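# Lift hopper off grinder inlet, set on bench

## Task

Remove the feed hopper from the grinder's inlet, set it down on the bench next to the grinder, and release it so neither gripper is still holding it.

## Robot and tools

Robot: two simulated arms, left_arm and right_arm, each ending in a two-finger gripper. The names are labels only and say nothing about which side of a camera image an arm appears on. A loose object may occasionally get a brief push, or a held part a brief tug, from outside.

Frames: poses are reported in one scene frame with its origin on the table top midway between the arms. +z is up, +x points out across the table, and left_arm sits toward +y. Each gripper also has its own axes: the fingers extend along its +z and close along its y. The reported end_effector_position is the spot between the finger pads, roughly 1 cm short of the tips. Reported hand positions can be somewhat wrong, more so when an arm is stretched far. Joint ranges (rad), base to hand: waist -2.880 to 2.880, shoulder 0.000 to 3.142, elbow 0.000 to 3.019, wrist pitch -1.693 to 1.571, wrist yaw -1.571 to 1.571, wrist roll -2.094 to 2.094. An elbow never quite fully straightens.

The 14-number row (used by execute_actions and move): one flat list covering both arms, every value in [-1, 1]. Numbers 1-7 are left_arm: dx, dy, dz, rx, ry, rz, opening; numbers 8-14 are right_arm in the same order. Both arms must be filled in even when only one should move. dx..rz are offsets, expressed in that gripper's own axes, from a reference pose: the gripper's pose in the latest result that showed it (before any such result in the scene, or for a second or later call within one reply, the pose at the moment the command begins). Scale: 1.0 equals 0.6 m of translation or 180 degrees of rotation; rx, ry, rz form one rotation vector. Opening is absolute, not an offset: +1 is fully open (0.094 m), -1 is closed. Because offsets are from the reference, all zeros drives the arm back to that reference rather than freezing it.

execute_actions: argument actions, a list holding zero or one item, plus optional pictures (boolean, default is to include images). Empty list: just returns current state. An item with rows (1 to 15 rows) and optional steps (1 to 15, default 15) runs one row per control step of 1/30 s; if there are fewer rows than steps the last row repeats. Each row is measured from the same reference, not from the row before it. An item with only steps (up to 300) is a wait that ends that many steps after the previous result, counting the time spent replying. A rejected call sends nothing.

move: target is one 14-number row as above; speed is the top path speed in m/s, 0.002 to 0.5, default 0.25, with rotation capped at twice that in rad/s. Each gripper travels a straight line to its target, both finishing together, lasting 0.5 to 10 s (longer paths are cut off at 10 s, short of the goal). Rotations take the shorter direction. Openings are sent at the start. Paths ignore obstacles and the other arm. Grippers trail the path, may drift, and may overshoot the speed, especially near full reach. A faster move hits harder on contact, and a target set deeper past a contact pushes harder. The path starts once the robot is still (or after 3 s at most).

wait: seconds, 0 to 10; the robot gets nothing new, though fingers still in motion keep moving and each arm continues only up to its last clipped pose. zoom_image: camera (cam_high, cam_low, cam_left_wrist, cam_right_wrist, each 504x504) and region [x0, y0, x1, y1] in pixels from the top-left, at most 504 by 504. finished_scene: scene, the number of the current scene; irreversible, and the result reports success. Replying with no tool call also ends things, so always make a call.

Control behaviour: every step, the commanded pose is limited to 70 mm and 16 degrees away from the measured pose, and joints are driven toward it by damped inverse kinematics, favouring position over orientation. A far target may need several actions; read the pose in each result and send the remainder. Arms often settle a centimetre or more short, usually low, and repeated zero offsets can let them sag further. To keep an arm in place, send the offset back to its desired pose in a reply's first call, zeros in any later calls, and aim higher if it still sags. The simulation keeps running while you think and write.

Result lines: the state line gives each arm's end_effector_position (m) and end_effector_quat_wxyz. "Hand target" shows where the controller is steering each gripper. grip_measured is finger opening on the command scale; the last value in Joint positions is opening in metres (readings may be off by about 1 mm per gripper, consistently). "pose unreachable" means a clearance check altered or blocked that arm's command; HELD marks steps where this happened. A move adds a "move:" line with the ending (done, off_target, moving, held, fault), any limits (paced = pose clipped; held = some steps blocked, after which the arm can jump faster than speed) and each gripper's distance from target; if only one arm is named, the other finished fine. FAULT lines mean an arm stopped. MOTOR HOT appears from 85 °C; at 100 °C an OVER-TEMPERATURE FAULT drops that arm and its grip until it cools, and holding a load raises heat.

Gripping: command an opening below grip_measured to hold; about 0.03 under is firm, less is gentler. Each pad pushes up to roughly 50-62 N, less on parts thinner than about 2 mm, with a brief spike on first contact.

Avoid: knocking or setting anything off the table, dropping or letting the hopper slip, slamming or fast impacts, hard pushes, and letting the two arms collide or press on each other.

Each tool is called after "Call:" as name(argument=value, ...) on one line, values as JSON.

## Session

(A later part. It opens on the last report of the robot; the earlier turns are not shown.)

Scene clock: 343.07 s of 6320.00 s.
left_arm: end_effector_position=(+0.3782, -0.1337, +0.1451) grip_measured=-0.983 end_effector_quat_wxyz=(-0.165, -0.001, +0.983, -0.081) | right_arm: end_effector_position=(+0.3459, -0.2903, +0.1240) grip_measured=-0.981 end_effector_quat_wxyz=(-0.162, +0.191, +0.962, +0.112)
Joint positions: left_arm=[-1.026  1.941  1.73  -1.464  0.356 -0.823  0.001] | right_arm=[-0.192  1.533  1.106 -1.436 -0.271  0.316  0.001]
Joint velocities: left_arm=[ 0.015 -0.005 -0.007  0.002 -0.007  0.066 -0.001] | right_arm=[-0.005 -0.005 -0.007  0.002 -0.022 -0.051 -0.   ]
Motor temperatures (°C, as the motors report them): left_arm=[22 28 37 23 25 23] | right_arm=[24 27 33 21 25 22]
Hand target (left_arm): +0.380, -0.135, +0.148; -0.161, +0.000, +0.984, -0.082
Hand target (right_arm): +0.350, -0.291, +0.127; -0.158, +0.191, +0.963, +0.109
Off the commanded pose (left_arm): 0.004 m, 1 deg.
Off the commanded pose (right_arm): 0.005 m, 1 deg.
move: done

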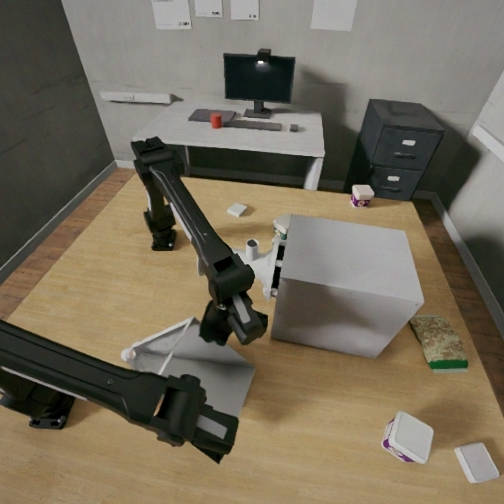

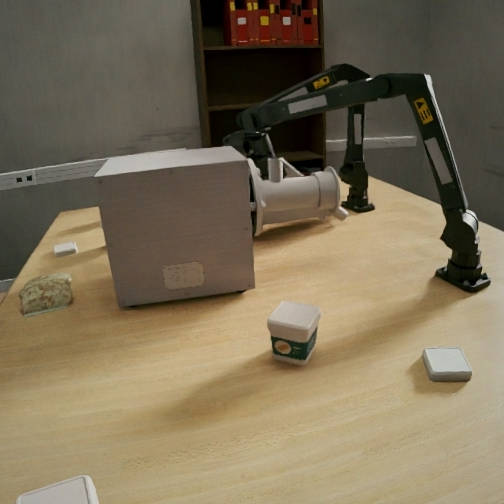

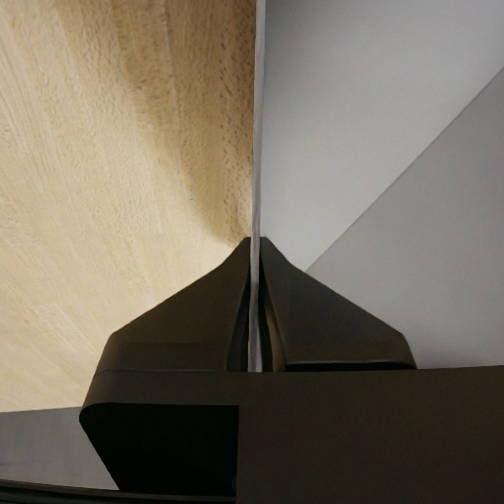

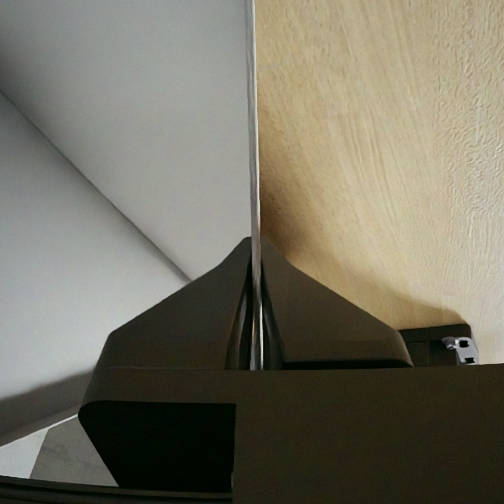

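No contact yet; continue down slowly.

Call:
move(target=[-0.011,0.005,0.031,0,0,0,-1, -0.012,-0.005,0.031,0,0,0,-1], speed=0.012)

Call:
zoom_image(camera="cam_low", region=[220, 90, 400, 260])

Scene clock: 347.83 s of 6320.00 s.
left_arm: end_effector_position=(+0.3757, -0.1323, +0.1282) grip_measured=-0.984 end_effector_quat_wxyz=(-0.169, -0.001, +0.982, -0.082) | right_arm: end_effector_position=(+0.3427, -0.2886, +0.1062) grip_measured=-0.982 end_effector_quat_wxyz=(-0.165, +0.192, +0.961, +0.116)
Joint positions: left_arm=[-1.026  1.947  1.693 -1.424  0.362 -0.823  0.001] | right_arm=[-0.191  1.551  1.073 -1.391 -0.279  0.316  0.001]
Joint velocities: left_arm=[ 0.024  0.015  0.007 -0.007 -0.051 -0.037 -0.001] | right_arm=[-0.005  0.005 -0.017 -0.012  0.051  0.081 -0.   ]
Motor temperatures (°C, as the motors report them): left_arm=[22 28 36 23 25 23] | right_arm=[24 27 33 21 25 22]
Hand target (left_arm): +0.378, -0.134, +0.125; -0.165, -0.001, +0.983, -0.081
Hand target (right_arm): +0.346, -0.290, +0.104; -0.162, +0.191, +0.962, +0.112
Off the commanded pose (left_arm): 0.004 m, 0 deg.
Off the commanded pose (right_arm): 0.004 m, 1 deg.
move: done

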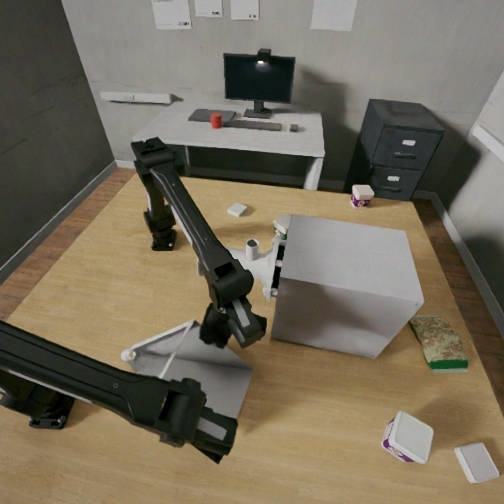

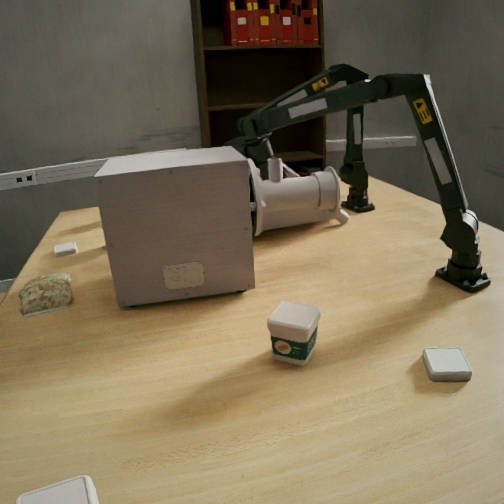

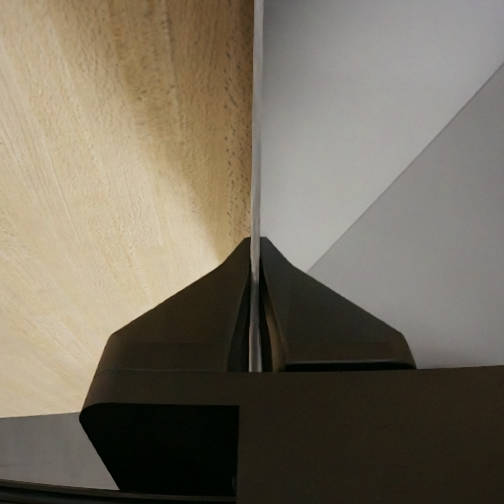

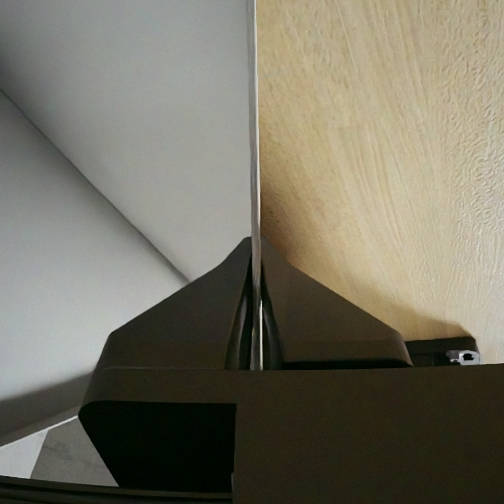

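Region (220, 90, 400, 260) of cam_low's 504x504 image, scaled by 2.800, with more detail than that image has.

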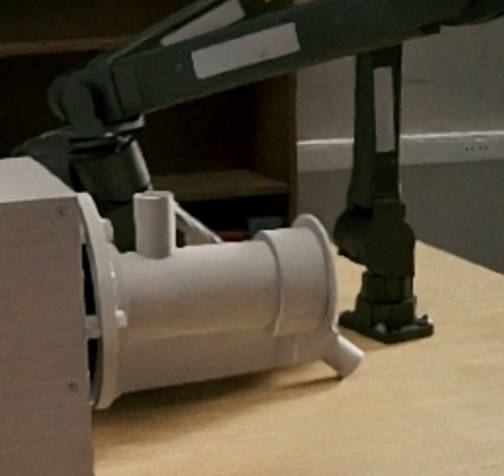

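Call:
move(target=[-0.005,0.002,0.014,0,0,0,-1, -0.005,-0.002,0.014,0,0,0,-1], speed=0.01)

Scene clock: 351.27 s of 6320.00 s.
left_arm: end_effector_position=(+0.3732, -0.1312, +0.1226) grip_measured=-0.985 end_effector_quat_wxyz=(-0.172, -0.001, +0.982, -0.083) | right_arm: end_effector_position=(+0.3392, -0.2873, +0.1004) grip_measured=-0.983 end_effector_quat_wxyz=(-0.169, +0.192, +0.959, +0.119)
Joint positions: left_arm=[-1.026  1.947  1.676 -1.412  0.369 -0.822  0.001] | right_arm=[-0.191  1.554  1.057 -1.379 -0.286  0.316  0.001]
Joint velocities: left_arm=[-0.005 -0.015 -0.002 -0.012  0.007 -0.037 -0.   ] | right_arm=[ 0.005  0.005 -0.002 -0.007 -0.007  0.022  0.   ]
Motor temperatures (°C, as the motors report them): left_arm=[22 28 36 23 25 23] | right_arm=[24 27 32 21 25 22]
Hand target (left_arm): +0.376, -0.133, +0.119; -0.169, -0.001, +0.982, -0.082
Hand target (right_arm): +0.343, -0.288, +0.097; -0.165, +0.192, +0.961, +0.116
Off the commanded pose (left_arm): 0.004 m, 0 deg.
Off the commanded pose (right_arm): 0.005 m, 1 deg.
move: done

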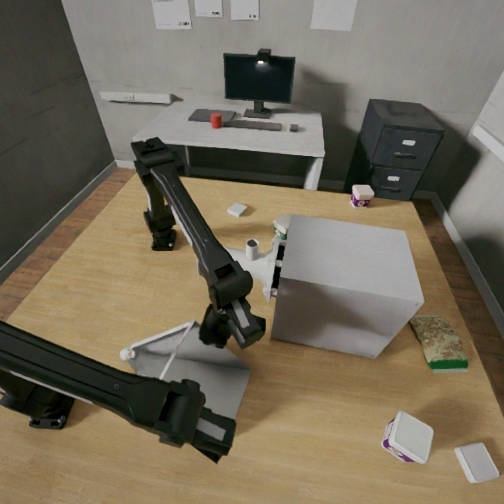

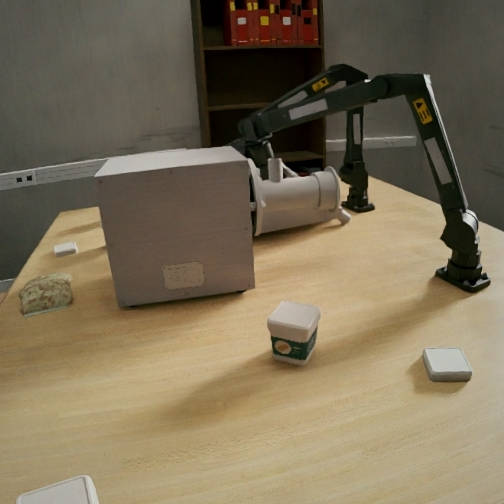

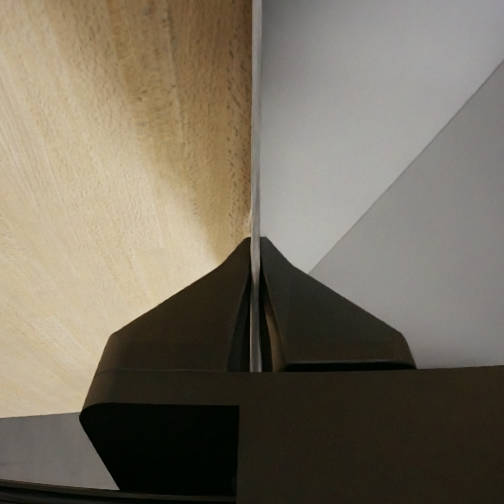

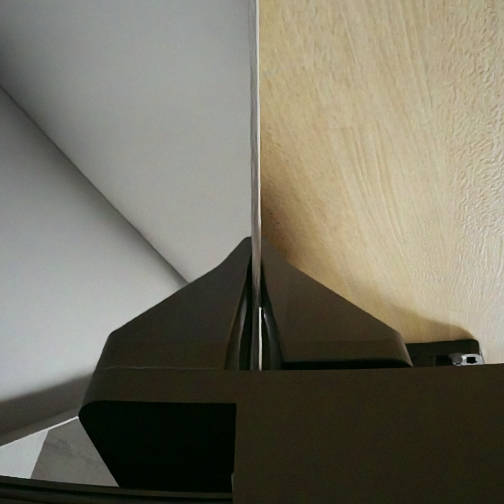

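Call:
move(target=[-0.016,0.004,0.018,0,0.015,-0.003,-1, -0.016,-0.002,0.018,0.003,0.015,0.003,-1], speed=0.01)

Call:
zoom_image(camera="cam_high", region=[100, 290, 300, 480])

Scene clock: 355.90 s of 6320.00 s.
left_arm: end_effector_position=(+0.3723, -0.1302, +0.1158) grip_measured=-0.985 end_effector_quat_wxyz=(-0.186, -0.000, +0.979, -0.085) | right_arm: end_effector_position=(+0.3374, -0.2861, +0.0941) grip_measured=-0.983 end_effector_quat_wxyz=(-0.182, +0.193, +0.957, +0.120)
Joint positions: left_arm=[-1.02   1.961  1.674 -1.416  0.392 -0.809  0.001] | right_arm=[-0.191  1.576  1.057 -1.385 -0.293  0.313  0.001]
Joint velocities: left_arm=[ 0.005  0.005  0.002 -0.007  0.022  0.037  0.   ] | right_arm=[-0.005 -0.005 -0.007  0.002  0.037 -0.007 -0.001]
Motor temperatures (°C, as the motors report them): left_arm=[22 28 36 23 25 23] | right_arm=[24 27 32 21 25 22]
Hand target (left_arm): +0.378, -0.130, +0.109; -0.196, -0.004, +0.977, -0.082
Hand target (right_arm): +0.344, -0.288, +0.087; -0.193, +0.193, +0.955, +0.118
Off the commanded pose (left_arm): 0.009 m, 1 deg.
Off the commanded pose (right_arm): 0.010 m, 1 deg.
move: done

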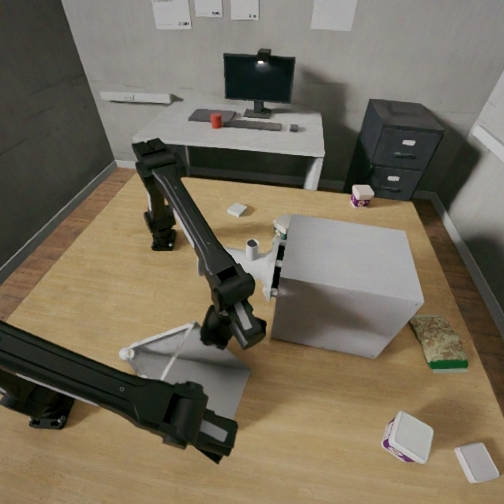

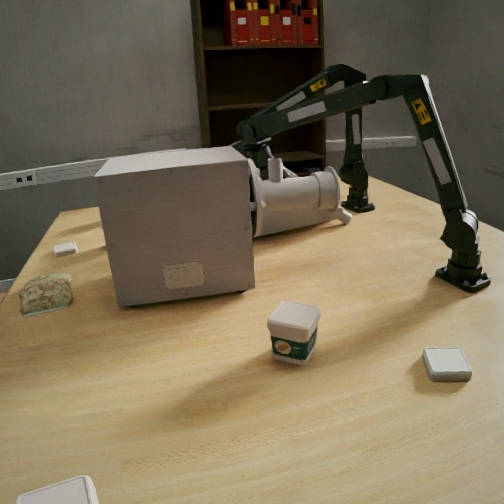

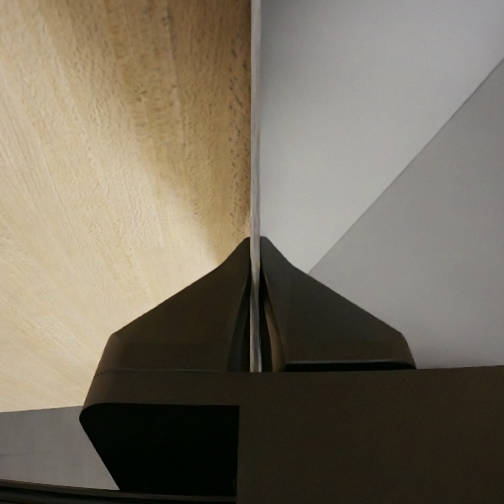

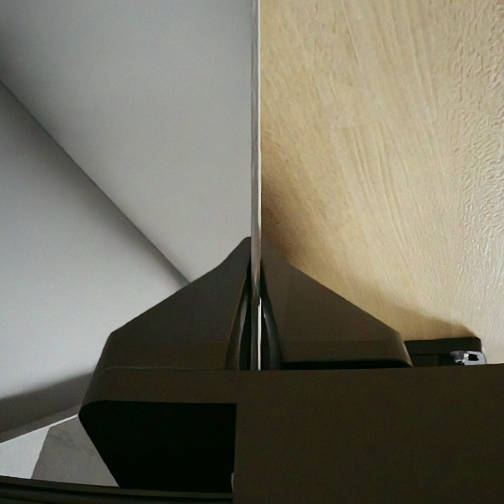

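Region (100, 290, 300, 480) of cam_high's 504x504 image, scaled by 2.520, with more detail than that image has; it fills the top 479 rows of this view, and the rest is white.

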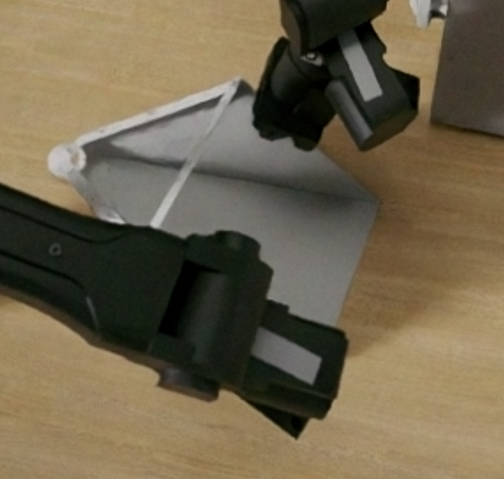

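Likely seated. Release and withdraw.

Call:
move(target=[0,0,-0.005,0,0,0,-0.6, 0,0,-0.005,0,0,0,-0.6], speed=0.02)

Call:
move(target=[0,0,-0.15,0,0,0,-0.6, 0,0,-0.15,0,0,0,-0.6], speed=0.1)

Scene clock: 358.57 s of 6320.00 s.
left_arm: end_effector_position=(+0.3723, -0.1302, +0.1158) grip_measured=-0.602 end_effector_quat_wxyz=(-0.186, -0.000, +0.979, -0.085) | right_arm: end_effector_position=(+0.3368, -0.2861, +0.0937) grip_measured=-0.602 end_effector_quat_wxyz=(-0.183, +0.193, +0.957, +0.120)
Joint positions: left_arm=[-1.02   1.961  1.674 -1.416  0.392 -0.809  0.019] | right_arm=[-0.191  1.576  1.056 -1.385 -0.293  0.313  0.019]
Joint velocities: left_arm=[-0.015  0.005 -0.007  0.012  0.037  0.007  0.001] | right_arm=[ 0.015  0.005 -0.002 -0.017 -0.007 -0.007 -0.   ]
Motor temperatures (°C, as the motors report them): left_arm=[22 28 36 23 25 23] | right_arm=[24 27 32 21 24 22]
Hand target (left_arm): +0.373, -0.130, +0.119; -0.186, -0.000, +0.979, -0.085
Hand target (right_arm): +0.338, -0.287, +0.097; -0.182, +0.193, +0.957, +0.120
Off the commanded pose (left_arm): 0.003 m, 0 deg.
Off the commanded pose (right_arm): 0.004 m, 0 deg.
move: done

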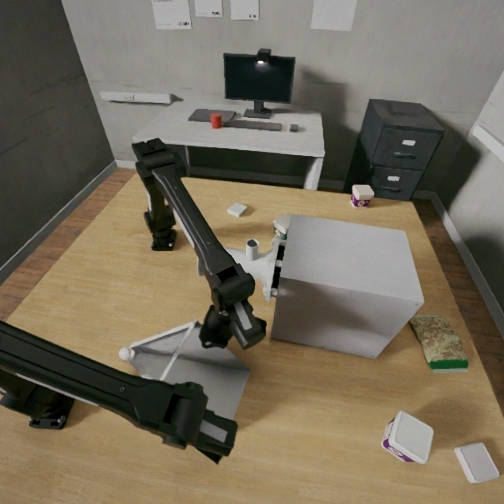

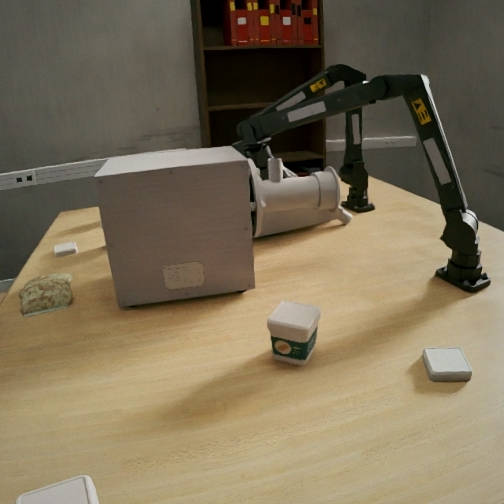

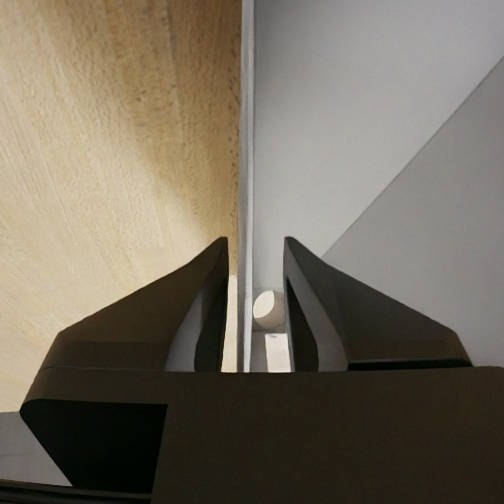

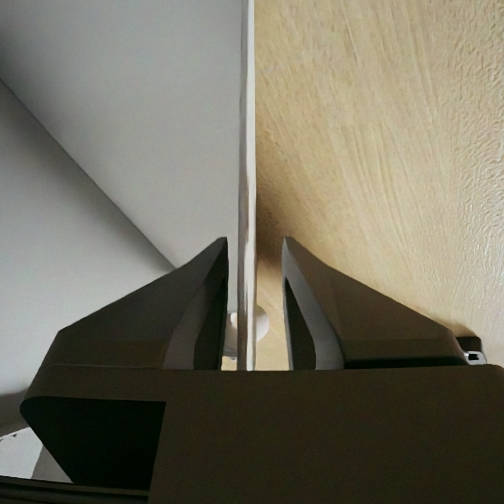

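Scene clock: 359.87 s of 6320.00 s.
left_arm: end_effector_position=(+0.3953, -0.1139, +0.1812) grip_measured=-0.602 end_effector_quat_wxyz=(-0.198, -0.003, +0.977, -0.074) | right_arm: end_effector_position=(+0.3532, -0.3106, +0.1579) grip_measured=-0.602 end_effector_quat_wxyz=(-0.203, +0.200, +0.951, +0.118)
Joint positions: left_arm=[-0.972  1.961  1.844 -1.639  0.387 -0.757  0.019] | right_arm=[-0.25   1.576  1.23  -1.614 -0.277  0.266  0.019]
Joint velocities: left_arm=[ 0.005  0.005  0.032 -0.007  0.037 -0.037  0.001] | right_arm=[-0.005 -0.005  0.017  0.002 -0.022 -0.081 -0.   ]
Motor temperatures (°C, as the motors report them): left_arm=[22 28 36 23 25 23] | right_arm=[24 27 32 21 24 22]
Hand target (left_arm): +0.406, -0.115, +0.198; -0.186, -0.001, +0.979, -0.085
Hand target (right_arm): +0.362, -0.314, +0.175; -0.183, +0.193, +0.956, +0.121
Off the commanded pose (left_arm): 0.020 m, 2 deg.
Off the commanded pose (right_arm): 0.021 m, 2 deg.
move: off_target (left_arm, right_arm)

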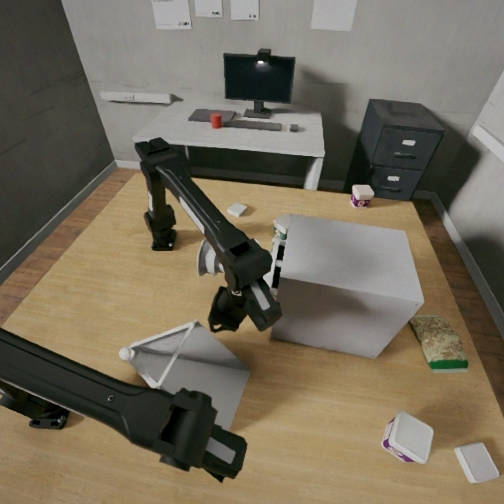

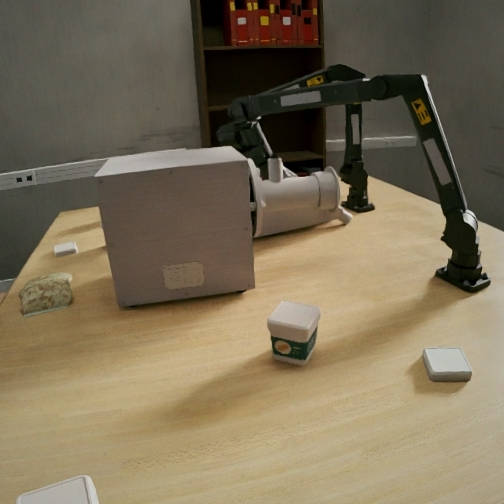

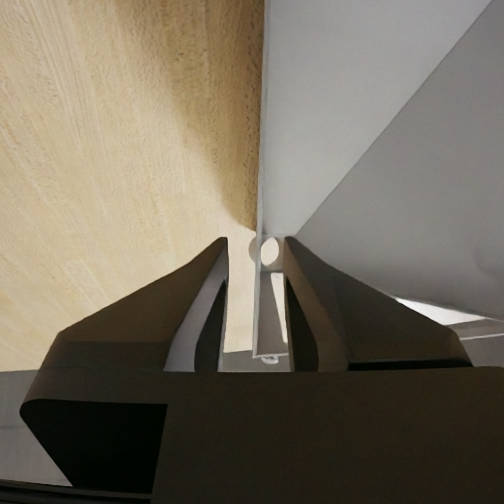

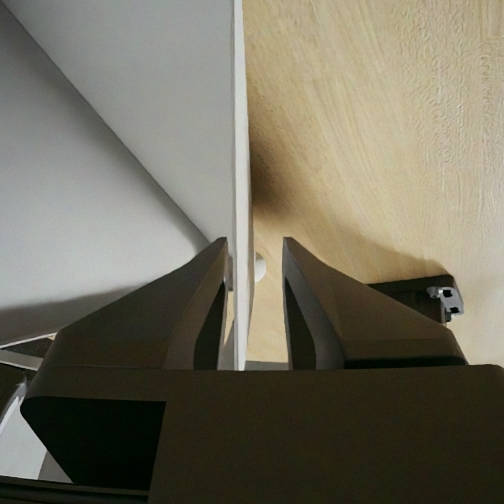

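Call:
finished_scene(scene=1)

The scene is finished: the task was done.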